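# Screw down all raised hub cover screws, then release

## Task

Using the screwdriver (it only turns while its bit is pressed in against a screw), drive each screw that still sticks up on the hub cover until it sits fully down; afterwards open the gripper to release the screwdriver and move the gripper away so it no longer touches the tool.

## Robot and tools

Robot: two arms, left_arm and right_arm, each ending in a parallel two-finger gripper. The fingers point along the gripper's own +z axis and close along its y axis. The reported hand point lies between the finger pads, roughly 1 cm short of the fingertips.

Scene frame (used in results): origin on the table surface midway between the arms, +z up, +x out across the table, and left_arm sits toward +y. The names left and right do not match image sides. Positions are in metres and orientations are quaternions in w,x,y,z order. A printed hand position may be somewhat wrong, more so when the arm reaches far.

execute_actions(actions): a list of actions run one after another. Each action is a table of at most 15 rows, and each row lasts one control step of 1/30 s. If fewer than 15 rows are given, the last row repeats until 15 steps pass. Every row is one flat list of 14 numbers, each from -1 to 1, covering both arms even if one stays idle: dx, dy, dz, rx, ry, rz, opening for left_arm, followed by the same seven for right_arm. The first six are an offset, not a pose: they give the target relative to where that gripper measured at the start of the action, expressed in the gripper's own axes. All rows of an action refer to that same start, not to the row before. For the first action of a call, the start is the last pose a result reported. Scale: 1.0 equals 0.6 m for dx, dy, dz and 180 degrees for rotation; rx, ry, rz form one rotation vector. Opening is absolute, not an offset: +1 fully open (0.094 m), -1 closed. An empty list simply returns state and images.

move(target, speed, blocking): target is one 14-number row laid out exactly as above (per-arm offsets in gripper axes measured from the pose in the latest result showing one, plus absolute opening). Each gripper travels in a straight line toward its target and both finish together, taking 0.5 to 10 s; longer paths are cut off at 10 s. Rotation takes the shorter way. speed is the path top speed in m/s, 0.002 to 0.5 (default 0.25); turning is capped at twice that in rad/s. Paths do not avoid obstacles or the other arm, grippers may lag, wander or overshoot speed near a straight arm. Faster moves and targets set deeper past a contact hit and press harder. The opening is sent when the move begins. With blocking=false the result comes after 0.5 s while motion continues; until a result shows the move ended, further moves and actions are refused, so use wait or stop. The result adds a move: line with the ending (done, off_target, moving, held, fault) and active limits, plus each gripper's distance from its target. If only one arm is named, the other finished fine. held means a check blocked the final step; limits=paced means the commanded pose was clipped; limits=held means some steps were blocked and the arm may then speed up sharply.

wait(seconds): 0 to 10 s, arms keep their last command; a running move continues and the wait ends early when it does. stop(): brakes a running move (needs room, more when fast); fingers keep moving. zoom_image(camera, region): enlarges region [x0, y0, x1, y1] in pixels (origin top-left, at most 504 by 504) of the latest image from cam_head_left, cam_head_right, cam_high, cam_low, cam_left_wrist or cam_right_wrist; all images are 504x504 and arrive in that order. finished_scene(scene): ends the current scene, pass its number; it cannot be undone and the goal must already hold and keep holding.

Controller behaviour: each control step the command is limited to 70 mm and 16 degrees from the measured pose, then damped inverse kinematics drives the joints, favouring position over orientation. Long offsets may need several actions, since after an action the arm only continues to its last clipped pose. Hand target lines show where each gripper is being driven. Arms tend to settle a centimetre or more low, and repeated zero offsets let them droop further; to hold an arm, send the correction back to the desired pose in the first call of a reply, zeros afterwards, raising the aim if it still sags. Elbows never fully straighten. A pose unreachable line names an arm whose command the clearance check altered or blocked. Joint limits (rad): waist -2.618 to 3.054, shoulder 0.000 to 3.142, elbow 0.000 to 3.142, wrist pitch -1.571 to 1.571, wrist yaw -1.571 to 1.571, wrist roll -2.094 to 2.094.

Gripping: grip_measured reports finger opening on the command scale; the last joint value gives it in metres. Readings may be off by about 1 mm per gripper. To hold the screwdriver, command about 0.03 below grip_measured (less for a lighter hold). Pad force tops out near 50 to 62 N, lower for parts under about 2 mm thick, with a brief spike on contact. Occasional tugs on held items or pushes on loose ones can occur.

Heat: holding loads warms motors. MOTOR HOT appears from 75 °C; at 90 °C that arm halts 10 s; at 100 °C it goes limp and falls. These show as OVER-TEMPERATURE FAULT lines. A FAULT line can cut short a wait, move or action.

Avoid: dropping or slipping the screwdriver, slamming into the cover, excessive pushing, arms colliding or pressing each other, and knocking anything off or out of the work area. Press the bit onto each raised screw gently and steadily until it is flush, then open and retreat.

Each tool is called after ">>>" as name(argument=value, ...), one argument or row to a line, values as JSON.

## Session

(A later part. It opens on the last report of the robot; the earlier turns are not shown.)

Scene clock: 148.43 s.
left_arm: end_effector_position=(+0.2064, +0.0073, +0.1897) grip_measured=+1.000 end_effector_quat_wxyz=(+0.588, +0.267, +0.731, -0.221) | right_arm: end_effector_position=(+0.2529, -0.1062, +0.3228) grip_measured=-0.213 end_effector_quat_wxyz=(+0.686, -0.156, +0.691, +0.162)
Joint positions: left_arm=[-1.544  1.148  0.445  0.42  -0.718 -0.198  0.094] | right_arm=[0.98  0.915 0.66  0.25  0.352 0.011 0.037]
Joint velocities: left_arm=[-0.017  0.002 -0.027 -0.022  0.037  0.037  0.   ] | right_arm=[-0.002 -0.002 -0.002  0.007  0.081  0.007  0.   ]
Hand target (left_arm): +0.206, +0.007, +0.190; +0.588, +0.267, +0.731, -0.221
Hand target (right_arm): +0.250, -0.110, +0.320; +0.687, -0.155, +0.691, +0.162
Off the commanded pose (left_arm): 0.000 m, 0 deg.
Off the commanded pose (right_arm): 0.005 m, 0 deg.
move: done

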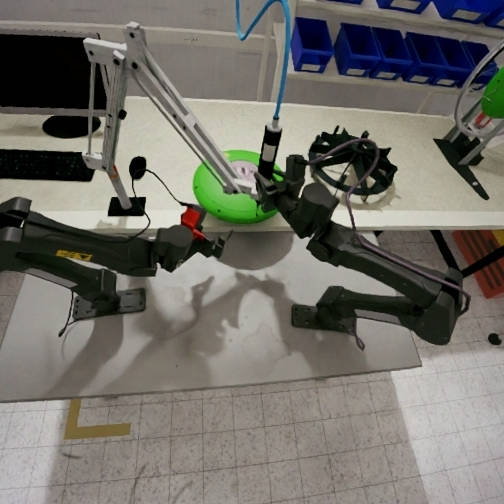

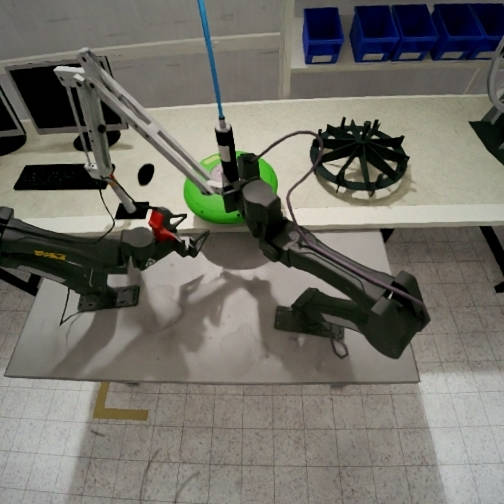

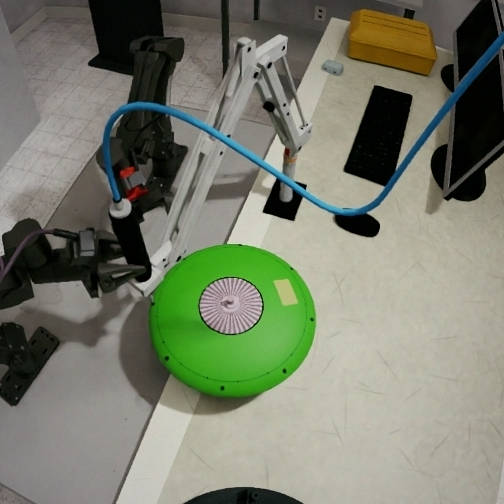

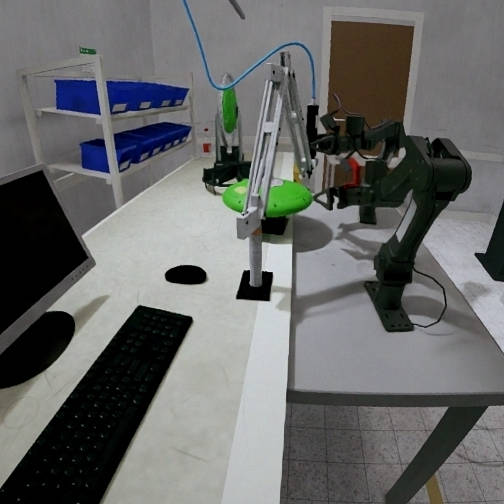

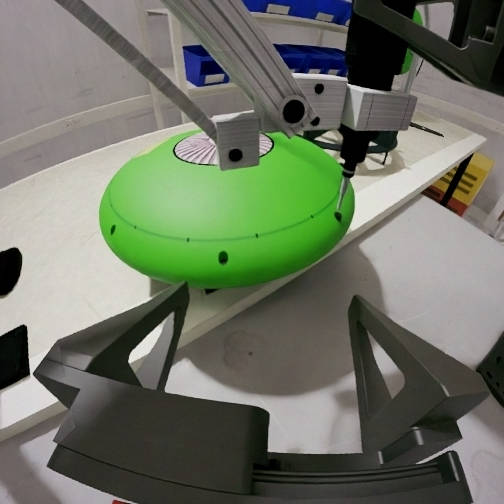

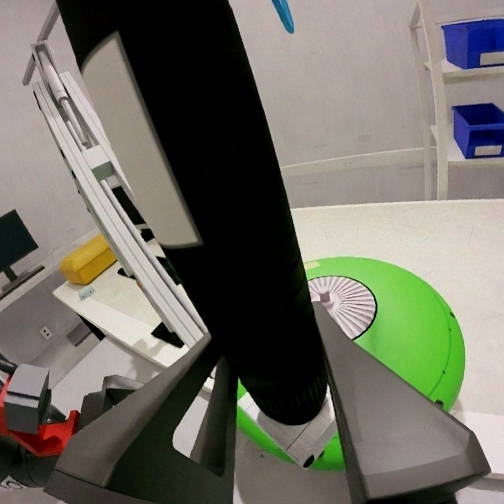

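Needs ~0.8 mm back.

>>> move(
  target=[0,0,0,0,0,0,1,0.006,-0.005,-0.0095,0,0,0,-0.25],
  speed=0.02,
)

>>> zoom_image(
  camera="cam_left_wrist",
  region=[310, 170, 370, 230],
)

Scene clock: 150.90 s.
left_arm: end_effector_position=(+0.2064, +0.0073, +0.1897) grip_measured=+1.000 end_effector_quat_wxyz=(+0.588, +0.267, +0.731, -0.221) | right_arm: end_effector_position=(+0.2529, -0.1062, +0.3228) grip_measured=-0.213 end_effector_quat_wxyz=(+0.686, -0.156, +0.691, +0.162)
Joint positions: left_arm=[-1.544  1.148  0.445  0.42  -0.718 -0.198  0.094] | right_arm=[0.98  0.915 0.66  0.25  0.352 0.011 0.037]
Joint velocities: left_arm=[-0.012  0.002  0.002  0.022 -0.022 -0.007  0.   ] | right_arm=[-0.007 -0.007 -0.017 -0.095  0.022 -0.037  0.   ]
Hand target (left_arm): +0.206, +0.007, +0.190; +0.588, +0.267, +0.731, -0.221
Hand target (right_arm): +0.249, -0.111, +0.319; +0.686, -0.156, +0.692, +0.162
Off the commanded pose (left_arm): 0.000 m, 0 deg.
Off the commanded pose (right_arm): 0.007 m, 0 deg.
move: done

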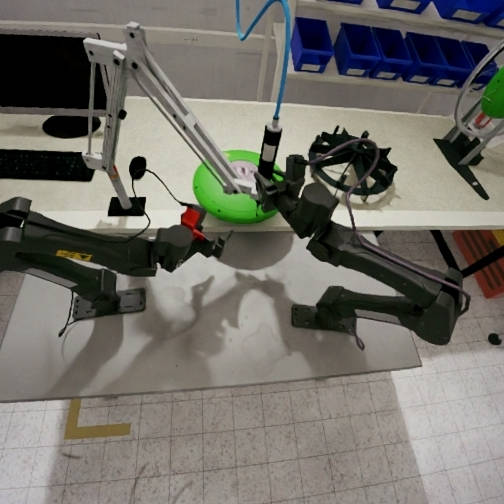

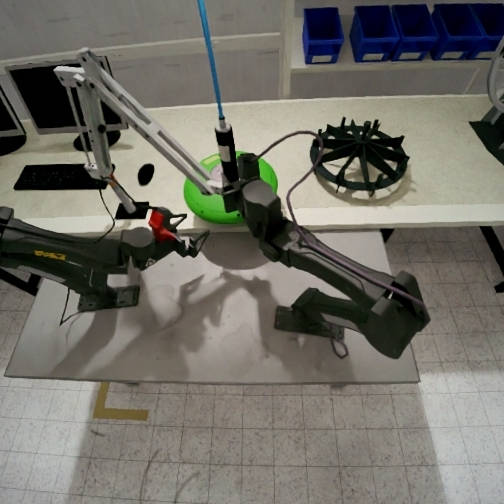

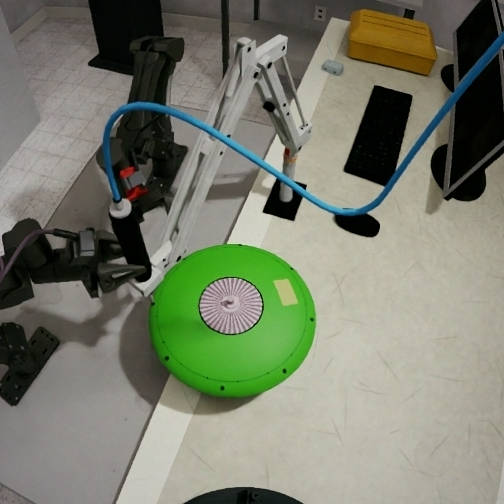

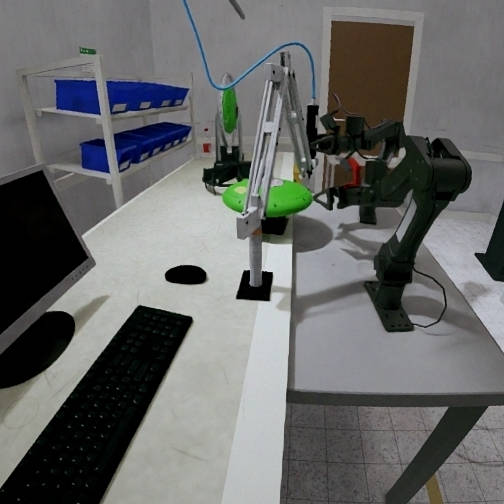

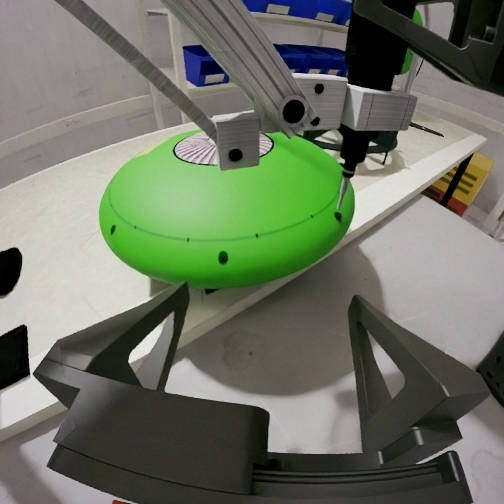

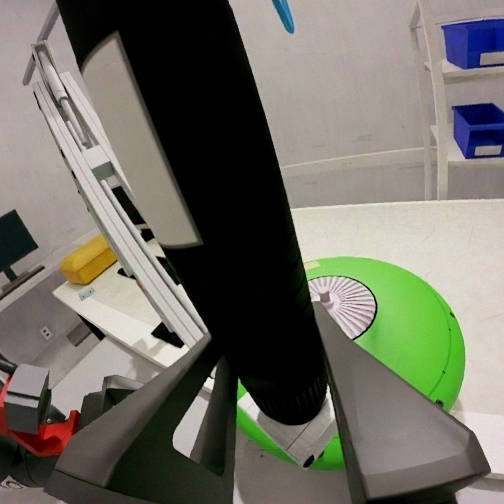

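Region (310, 170, 370, 230) of cam_left_wrist's 504x504 image, scaled by 8.400, with more detail than that image has.

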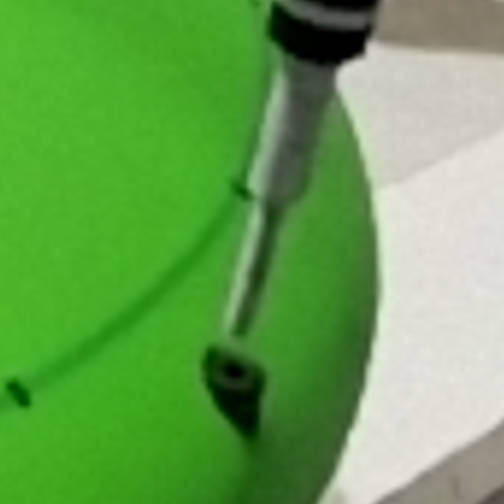

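>>> move(
  target=[0,0,0,0,0,0,1,0.022,-0.004,-0.008,0,0,0,-0.25],
  speed=0.012,
)

>>> zoom_image(
  camera="cam_left_wrist",
  region=[310, 170, 370, 230],
)

Scene clock: 155.70 s.
left_arm: end_effector_position=(+0.2064, +0.0073, +0.1897) grip_measured=+1.000 end_effector_quat_wxyz=(+0.588, +0.267, +0.731, -0.221) | right_arm: end_effector_position=(+0.2527, -0.1064, +0.3160) grip_measured=-0.213 end_effector_quat_wxyz=(+0.689, -0.155, +0.689, +0.163)
Joint positions: left_arm=[-1.544  1.148  0.445  0.42  -0.718 -0.198  0.094] | right_arm=[0.98  0.915 0.624 0.294 0.352 0.009 0.037]
Joint velocities: left_arm=[ 0.002 -0.002 -0.017 -0.007  0.007 -0.037  0.   ] | right_arm=[ 0.007 -0.002 -0.022  0.007  0.051 -0.007  0.001]
Hand target (left_arm): +0.206, +0.007, +0.190; +0.588, +0.267, +0.731, -0.221
Hand target (right_arm): +0.250, -0.110, +0.309; +0.686, -0.156, +0.692, +0.162
Off the commanded pose (left_arm): 0.000 m, 0 deg.
Off the commanded pose (right_arm): 0.008 m, 0 deg.
move: done

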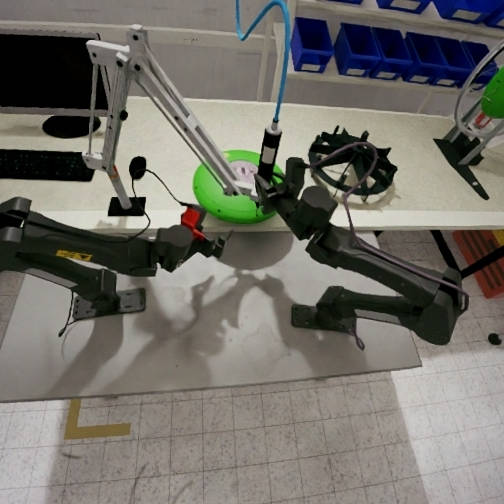

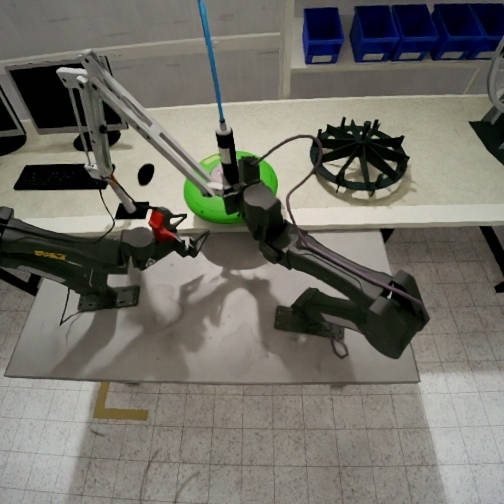

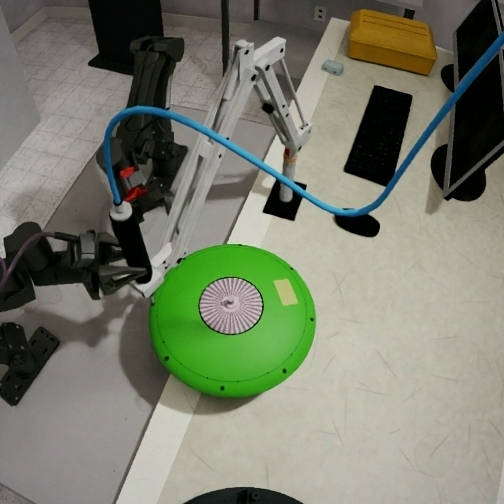

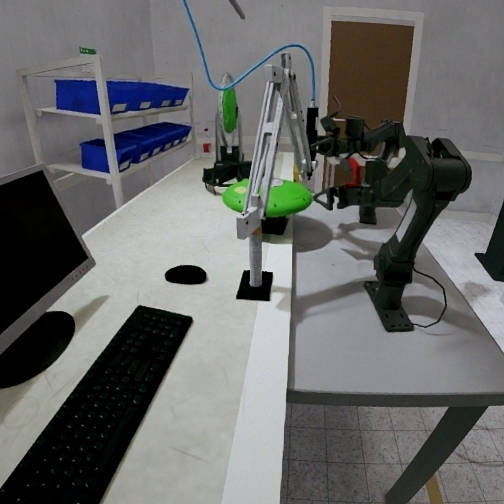

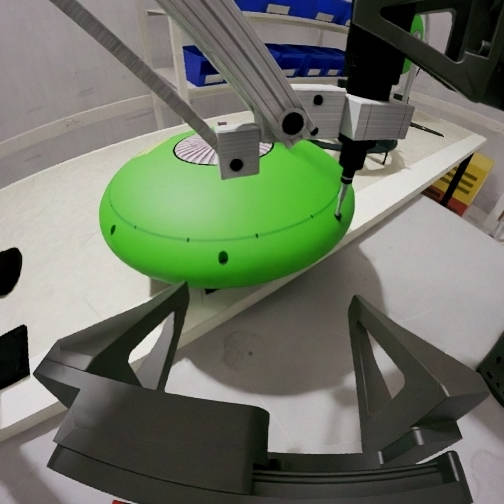

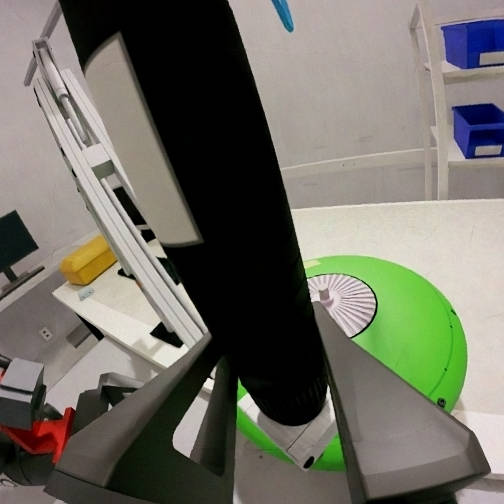

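Region (310, 170, 370, 230) of cam_left_wrist's 504x504 image, scaled by 8.400, with more detail than that image has.

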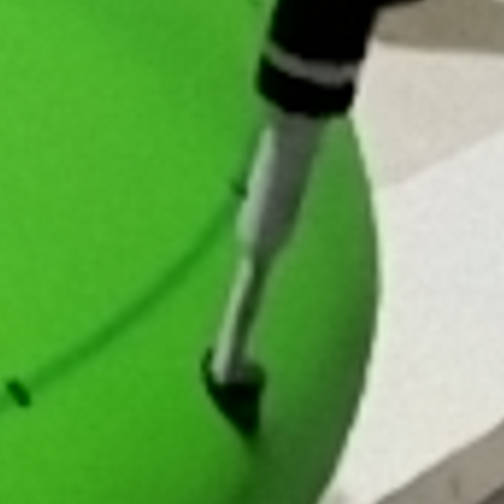

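>>> move(
  target=[0,0,0,0,0,0,1,0.04,0,0,0,0.015,0,-0.25],
  speed=0.02,
)

>>> zoom_image(
  camera="cam_left_wrist",
  region=[310, 170, 370, 230],
)

Scene clock: 159.27 s.
left_arm: end_effector_position=(+0.2064, +0.0073, +0.1897) grip_measured=+1.000 end_effector_quat_wxyz=(+0.588, +0.267, +0.731, -0.221) | right_arm: end_effector_position=(+0.2525, -0.1065, +0.3148) grip_measured=-0.213 end_effector_quat_wxyz=(+0.692, -0.154, +0.686, +0.165)
Joint positions: left_arm=[-1.544  1.148  0.445  0.42  -0.718 -0.198  0.094] | right_arm=[0.98  0.915 0.61  0.317 0.352 0.008 0.037]
Joint velocities: left_arm=[ 0.012  0.002 -0.012  0.022 -0.051 -0.037  0.   ] | right_arm=[-0.022  0.007 -0.022  0.007 -0.051 -0.007 -0.001]
Hand target (left_arm): +0.206, +0.007, +0.190; +0.588, +0.267, +0.731, -0.221
Hand target (right_arm): +0.252, -0.106, +0.292; +0.673, -0.159, +0.704, +0.159
Off the commanded pose (left_arm): 0.000 m, 0 deg.
Off the commanded pose (right_arm): 0.023 m, 3 deg.
move: off_target (right_arm)

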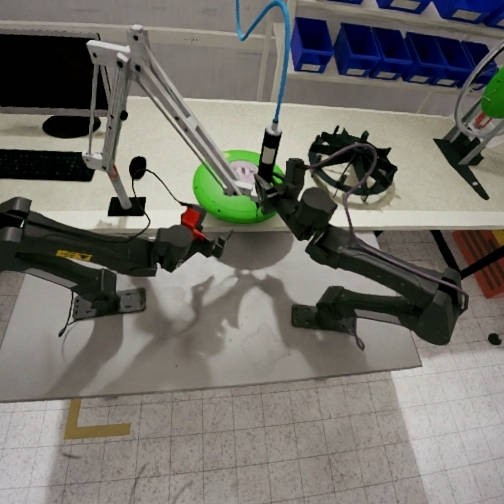

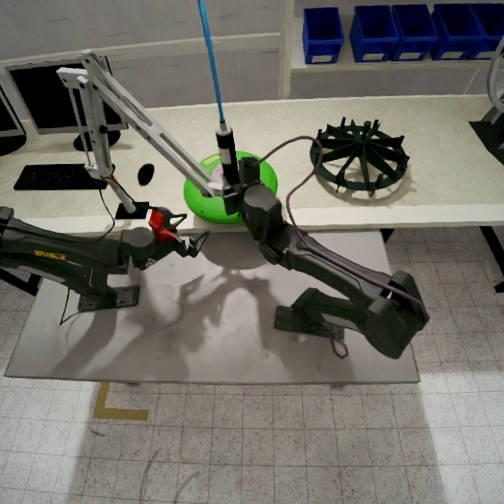

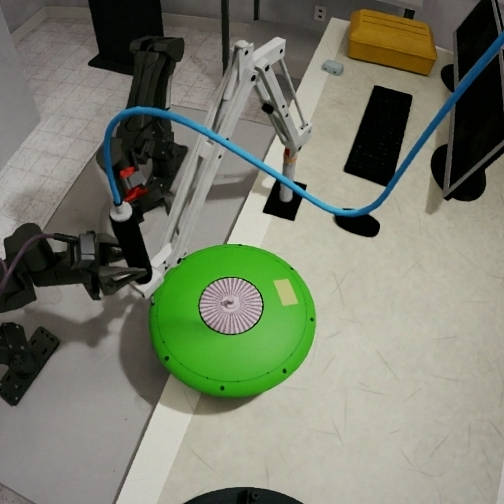

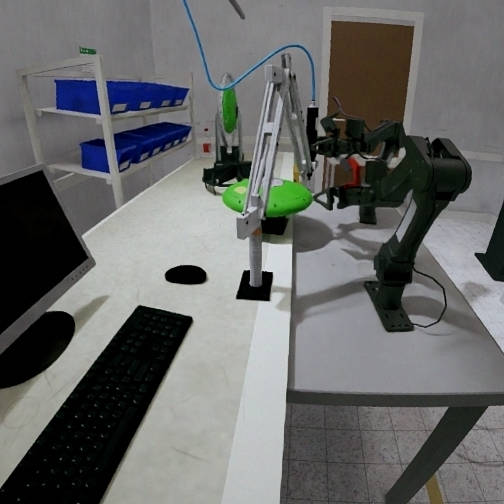

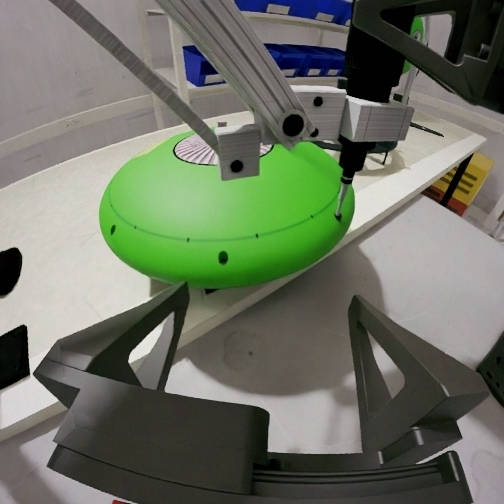

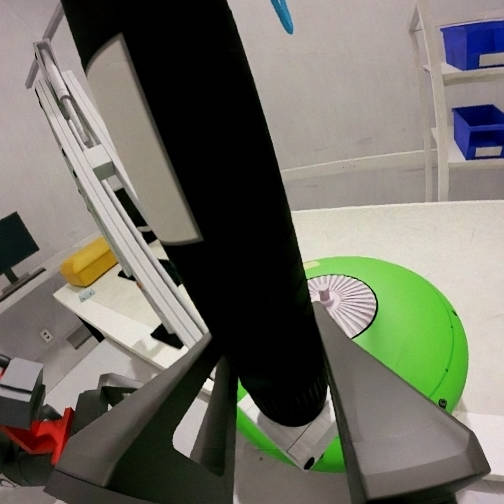

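Region (310, 170, 370, 230) of cam_left_wrist's 504x504 image, scaled by 8.400, with more detail than that image has.

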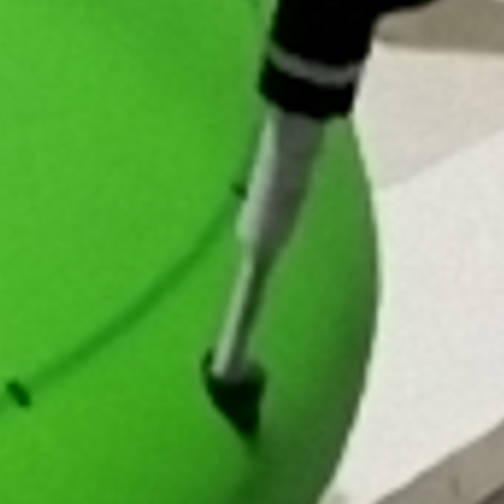

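Press harder, more through the wrist.

>>> execute_actions(
  actions=[
    [[0,0,0,0,0,0,1,0.06,0,0,0,0.035,0,-0.25]],
    [[0,0,0,0,0,0,1,0.08,0,0,0,0.05,0,-0.25]],
    [[0,0,0,0,0,0,1,0.08,0,0,0,0.05,0,-0.25]],
  ],
)

>>> zoom_image(
  camera="cam_left_wrist",
  region=[310, 170, 370, 230],
)

Scene clock: 163.97 s.
left_arm: end_effector_position=(+0.2064, +0.0073, +0.1897) grip_measured=+1.000 end_effector_quat_wxyz=(+0.588, +0.267, +0.731, -0.221) | right_arm: end_effector_position=(+0.2525, -0.1065, +0.3119) grip_measured=-0.213 end_effector_quat_wxyz=(+0.688, -0.153, +0.690, +0.165)
Joint positions: left_arm=[-1.544  1.148  0.445  0.42  -0.718 -0.198  0.094] | right_arm=[0.98  0.915 0.61  0.305 0.352 0.016 0.037]
Joint velocities: left_arm=[-0.017  0.022 -0.012  0.022 -0.007 -0.051  0.   ] | right_arm=[-0.027 -0.007 -0.022 -0.051  0.037  0.095 -0.   ]
Hand target (left_arm): +0.206, +0.007, +0.190; +0.588, +0.267, +0.731, -0.221
Hand target (right_arm): +0.251, -0.107, +0.266; +0.635, -0.165, +0.740, +0.151
Off the commanded pose (left_arm): 0.000 m, 0 deg.
Off the commanded pose (right_arm): 0.048 m, 9 deg.

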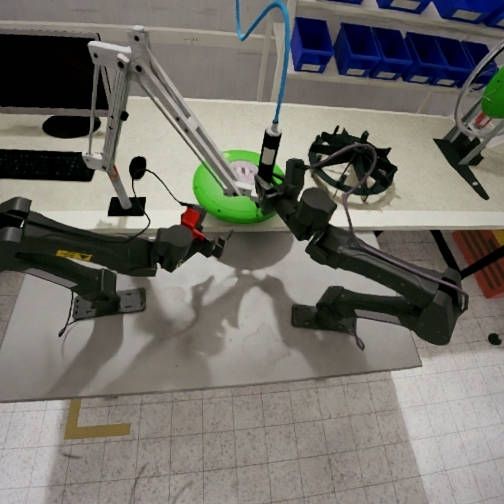

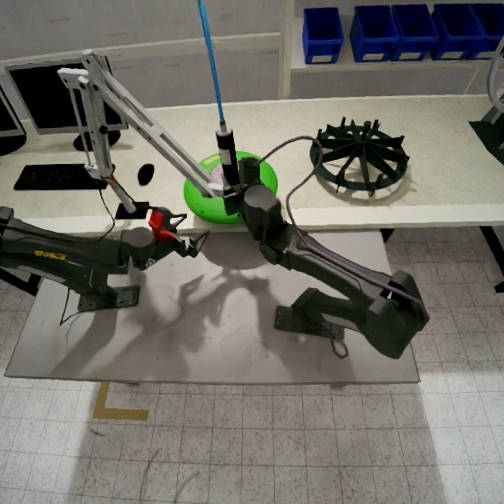

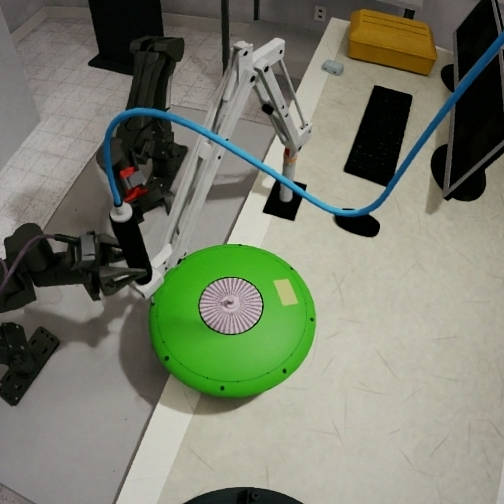

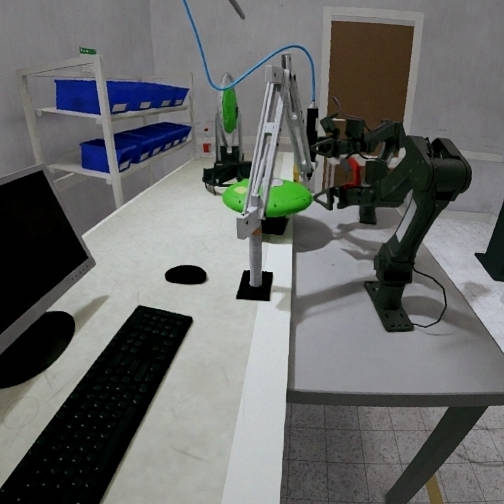

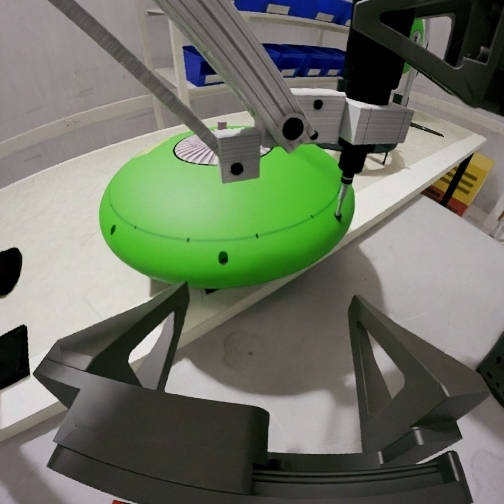

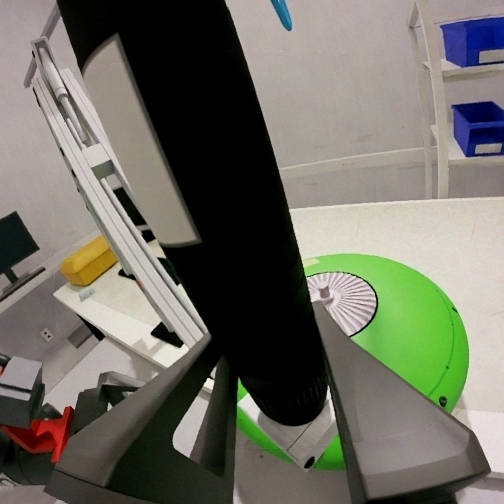

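Region (310, 170, 370, 230) of cam_left_wrist's 504x504 image, scaled by 8.400, with more detail than that image has.

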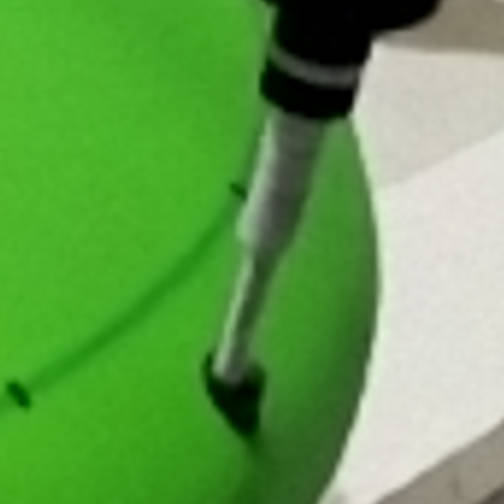

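The spring is compressing; more.

>>> execute_actions(
  actions=[
    [[0,0,0,0,0,0,1,0.105,0,0.01,0,0.05,0,-0.25]],
    [[0,0,0,0,0,0,1,0.105,0,0.01,0,0.05,0,-0.25]],
    [[0,0,0,0,0,0,1,0.105,0,0.01,0,0.05,0,-0.25]],
  ],
)

>>> zoom_image(
  camera="cam_left_wrist",
  region=[310, 170, 370, 230],
)

Scene clock: 169.53 s.
left_arm: end_effector_position=(+0.2064, +0.0073, +0.1897) grip_measured=+1.000 end_effector_quat_wxyz=(+0.588, +0.267, +0.731, -0.221) | right_arm: end_effector_position=(+0.2543, -0.1051, +0.3114) grip_measured=-0.213 end_effector_quat_wxyz=(+0.709, -0.146, +0.669, +0.171)
Joint positions: left_arm=[-1.544  1.148  0.445  0.42  -0.718 -0.198  0.094] | right_arm=[ 0.979  0.938  0.554  0.451  0.351 -0.001  0.037]
Joint velocities: left_arm=[-0.017 -0.002  0.002 -0.037 -0.007  0.007  0.   ] | right_arm=[-0.007 -0.017 -0.002  0.007 -0.007 -0.007 -0.   ]
Hand target (left_arm): +0.206, +0.007, +0.190; +0.588, +0.267, +0.731, -0.221
Hand target (right_arm): +0.257, -0.104, +0.251; +0.649, -0.159, +0.728, +0.156
Off the commanded pose (left_arm): 0.000 m, 0 deg.
Off the commanded pose (right_arm): 0.063 m, 10 deg.

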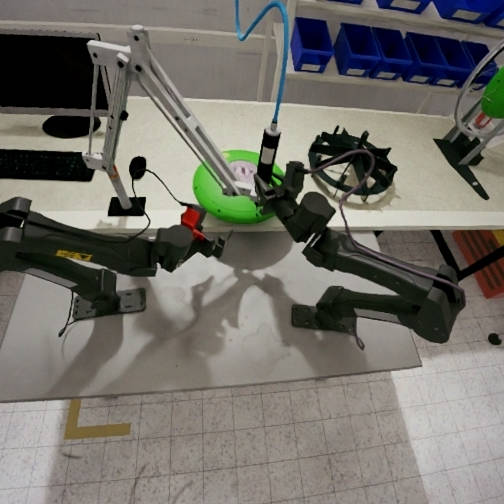

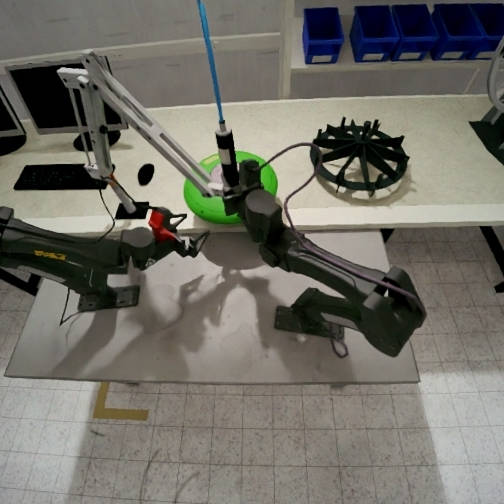

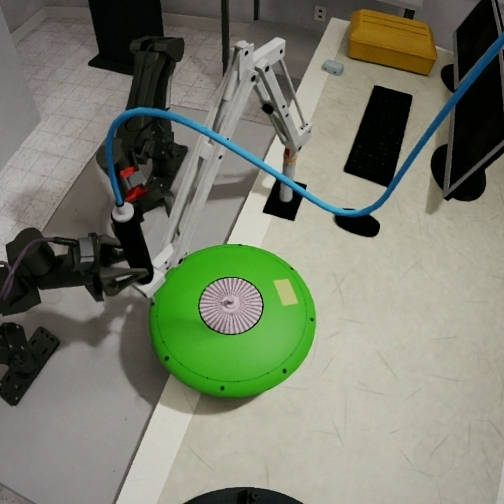

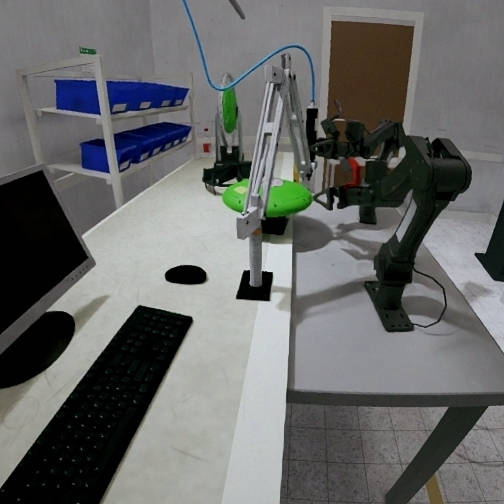

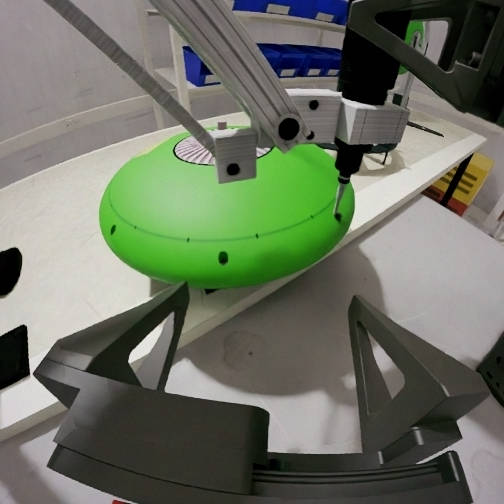

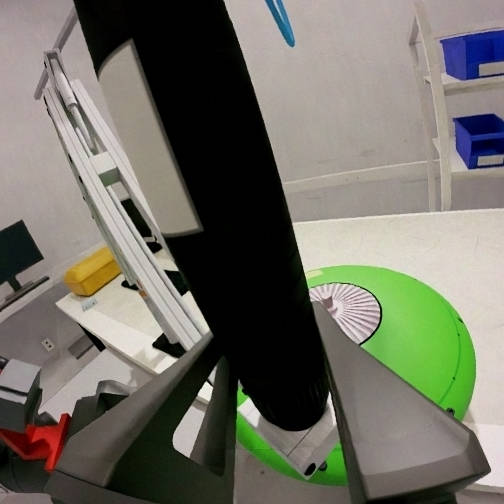

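Region (310, 170, 370, 230) of cam_left_wrist's 504x504 image, scaled by 8.400, with more detail than that image has.

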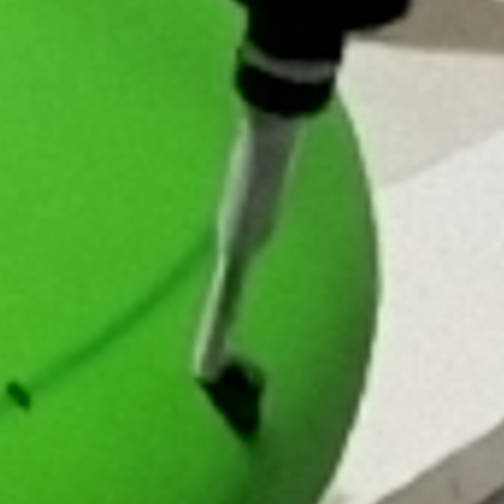

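>>> move(
  target=[0,0,0,0,0,0,1,-0.02,-0.008,-0.012,0,0,0,-0.25],
  speed=0.02,
)

>>> zoom_image(
  camera="cam_left_wrist",
  region=[310, 170, 370, 230],
)

>>> zoom_image(
  camera="cam_high",
  region=[130, 280, 180, 330],
)

>>> zoom_image(
  camera="cam_head_left",
  region=[235, 190, 275, 230],
)

Scene clock: 177.70 s.
left_arm: end_effector_position=(+0.2064, +0.0073, +0.1897) grip_measured=+1.000 end_effector_quat_wxyz=(+0.588, +0.267, +0.731, -0.221) | right_arm: end_effector_position=(+0.2519, -0.1087, +0.3151) grip_measured=-0.213 end_effector_quat_wxyz=(+0.709, -0.150, +0.669, +0.168)
Joint positions: left_arm=[-1.544  1.148  0.445  0.42  -0.718 -0.198  0.094] | right_arm=[ 0.974  0.912  0.562  0.415  0.346 -0.01   0.037]
Joint velocities: left_arm=[-0.012  0.002  0.002  0.037  0.037  0.022  0.   ] | right_arm=[-0.002 -0.007  0.022 -0.022 -0.007  0.066 -0.   ]
Hand target (left_arm): +0.206, +0.007, +0.190; +0.588, +0.267, +0.731, -0.221
Hand target (right_arm): +0.250, -0.113, +0.323; +0.709, -0.146, +0.668, +0.171
Off the commanded pose (left_arm): 0.000 m, 0 deg.
Off the commanded pose (right_arm): 0.009 m, 1 deg.
move: done

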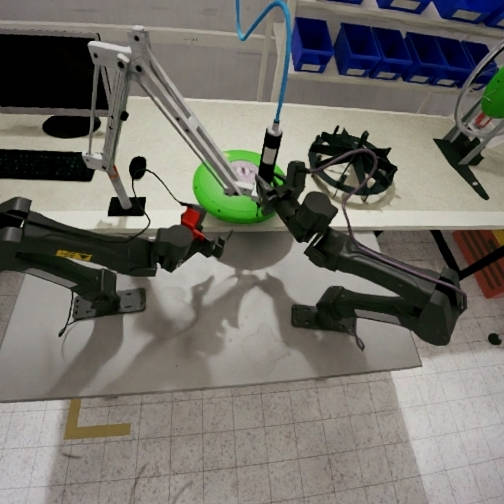

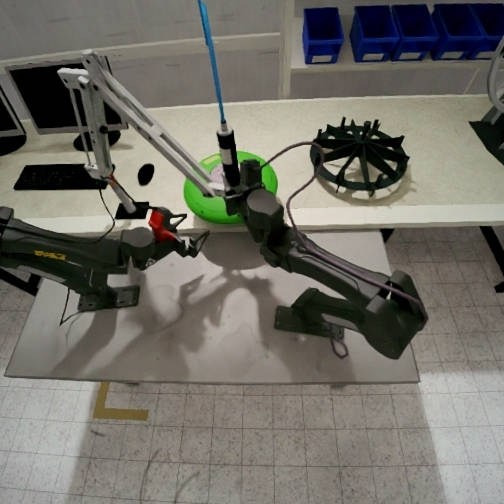

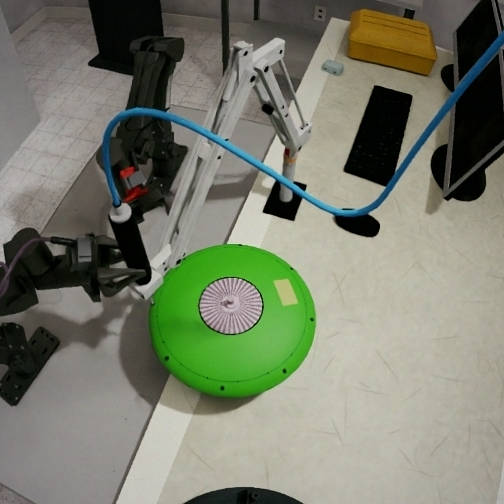

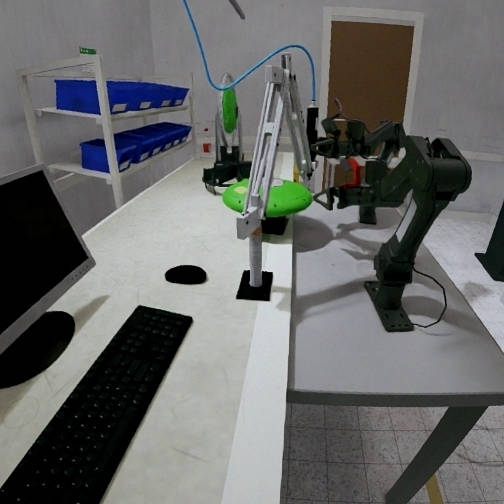

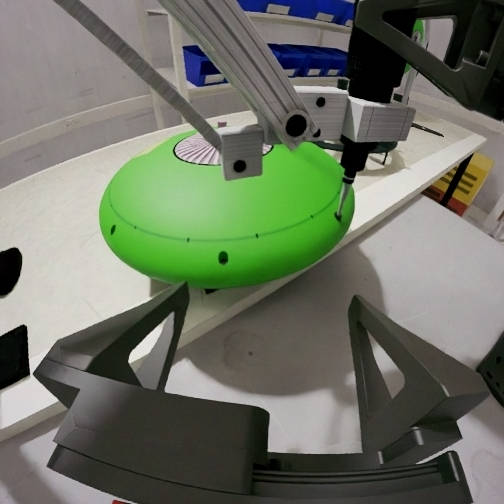

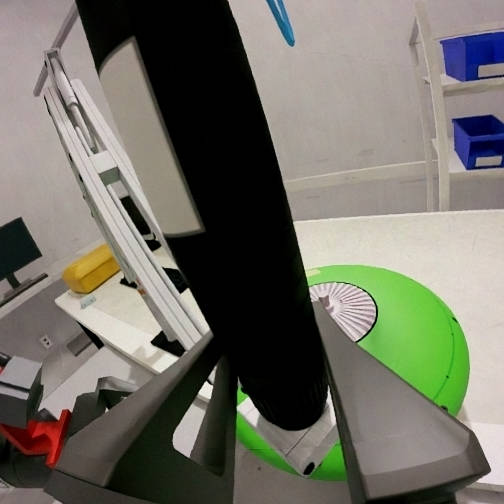

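Region (310, 170, 370, 230) of cam_left_wrist's 504x504 image, scaled by 8.400, with more detail than that image has.

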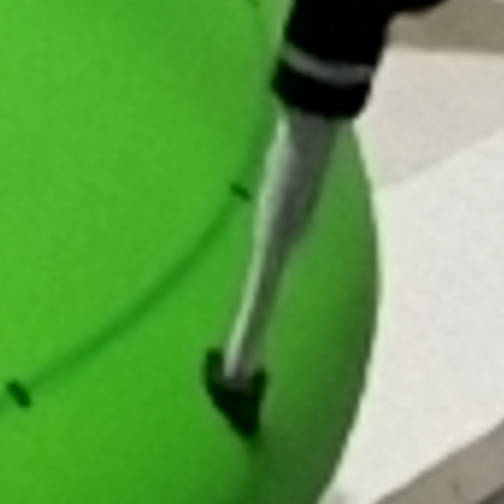

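Region (130, 280, 180, 330) of cam_high's 504x504 image, scaled by 10.080, with more detail than that image has.

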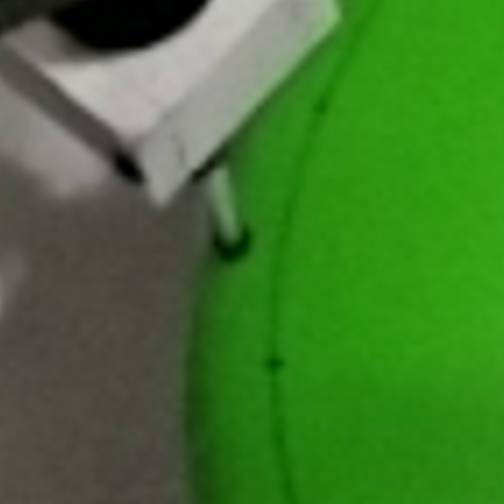

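Region (235, 190, 275, 230) of cam_head_left's 504x504 image, scaled by 12.600, with more detail than that image has.

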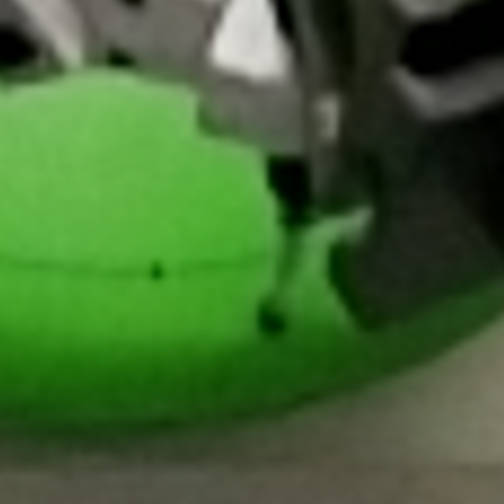

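Looks centred now. Press.

>>> execute_actions(
  actions=[
    [[0,0,0,0,0,0,1,0.04,0,0,0,0.025,0,-0.25]],
    [[0,0,0,0,0,0,1,0.085,0,0,0,0.053,0,-0.25]],
    [[0,0,0,0,0,0,1,0.09,0,0,0,0.055,0,-0.25]],
    [[0,0,0,0,0,0,1,0.09,0,0,0,0.055,0,-0.25]],
  ],
)

>>> zoom_image(
  camera="cam_left_wrist",
  region=[310, 170, 370, 230],
)

Scene clock: 183.23 s.
left_arm: end_effector_position=(+0.2064, +0.0073, +0.1897) grip_measured=+1.000 end_effector_quat_wxyz=(+0.588, +0.267, +0.731, -0.221) | right_arm: end_effector_position=(+0.2522, -0.1084, +0.3044) grip_measured=-0.213 end_effector_quat_wxyz=(+0.694, -0.151, +0.684, +0.167)
Joint positions: left_arm=[-1.544  1.148  0.445  0.42  -0.718 -0.198  0.094] | right_arm=[0.974 0.912 0.562 0.369 0.346 0.013 0.037]
Joint velocities: left_arm=[ 0.007 -0.007  0.012 -0.037  0.037 -0.066  0.   ] | right_arm=[ 0.002  0.017 -0.012  0.051  0.066  0.037 -0.   ]
Hand target (left_arm): +0.206, +0.007, +0.190; +0.588, +0.267, +0.731, -0.221
Hand target (right_arm): +0.251, -0.109, +0.254; +0.638, -0.163, +0.737, +0.153
Off the commanded pose (left_arm): 0.000 m, 0 deg.
Off the commanded pose (right_arm): 0.052 m, 9 deg.

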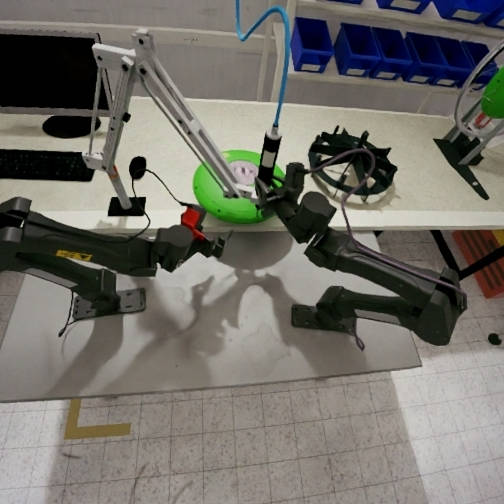

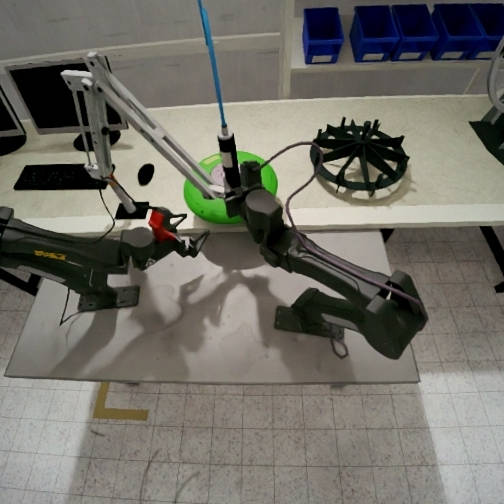

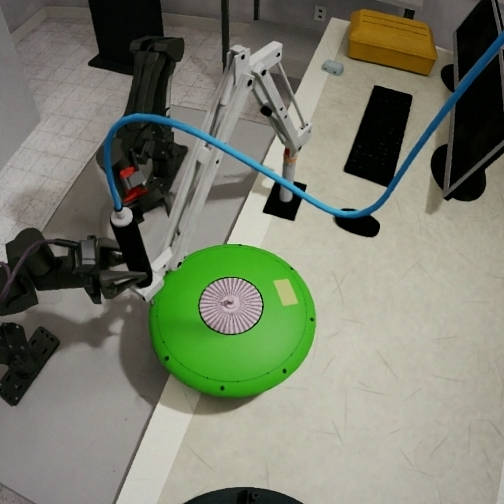

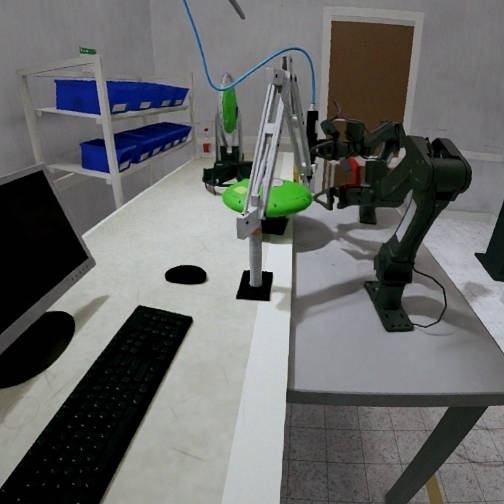

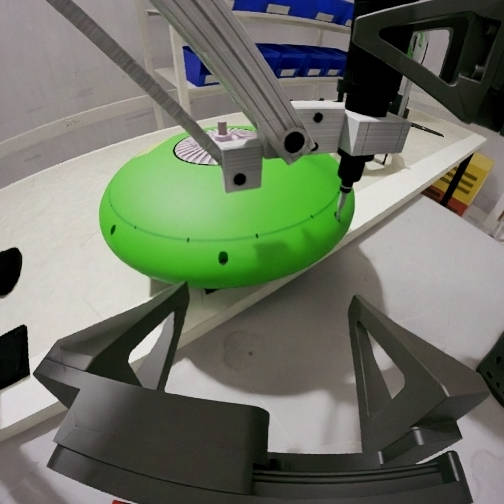

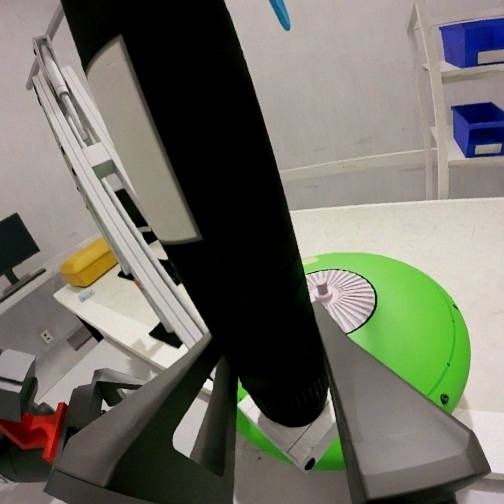

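Region (310, 170, 370, 230) of cam_left_wrist's 504x504 image, scaled by 8.400, with more detail than that image has.

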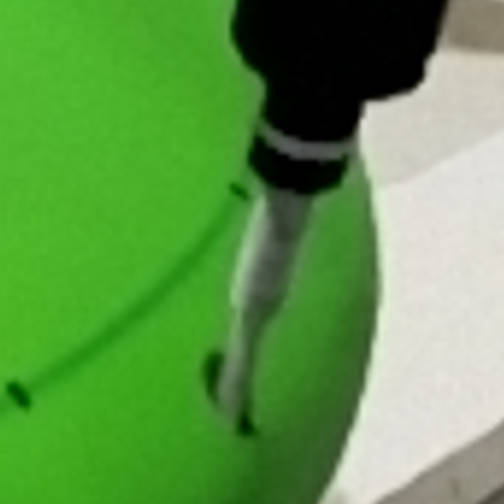

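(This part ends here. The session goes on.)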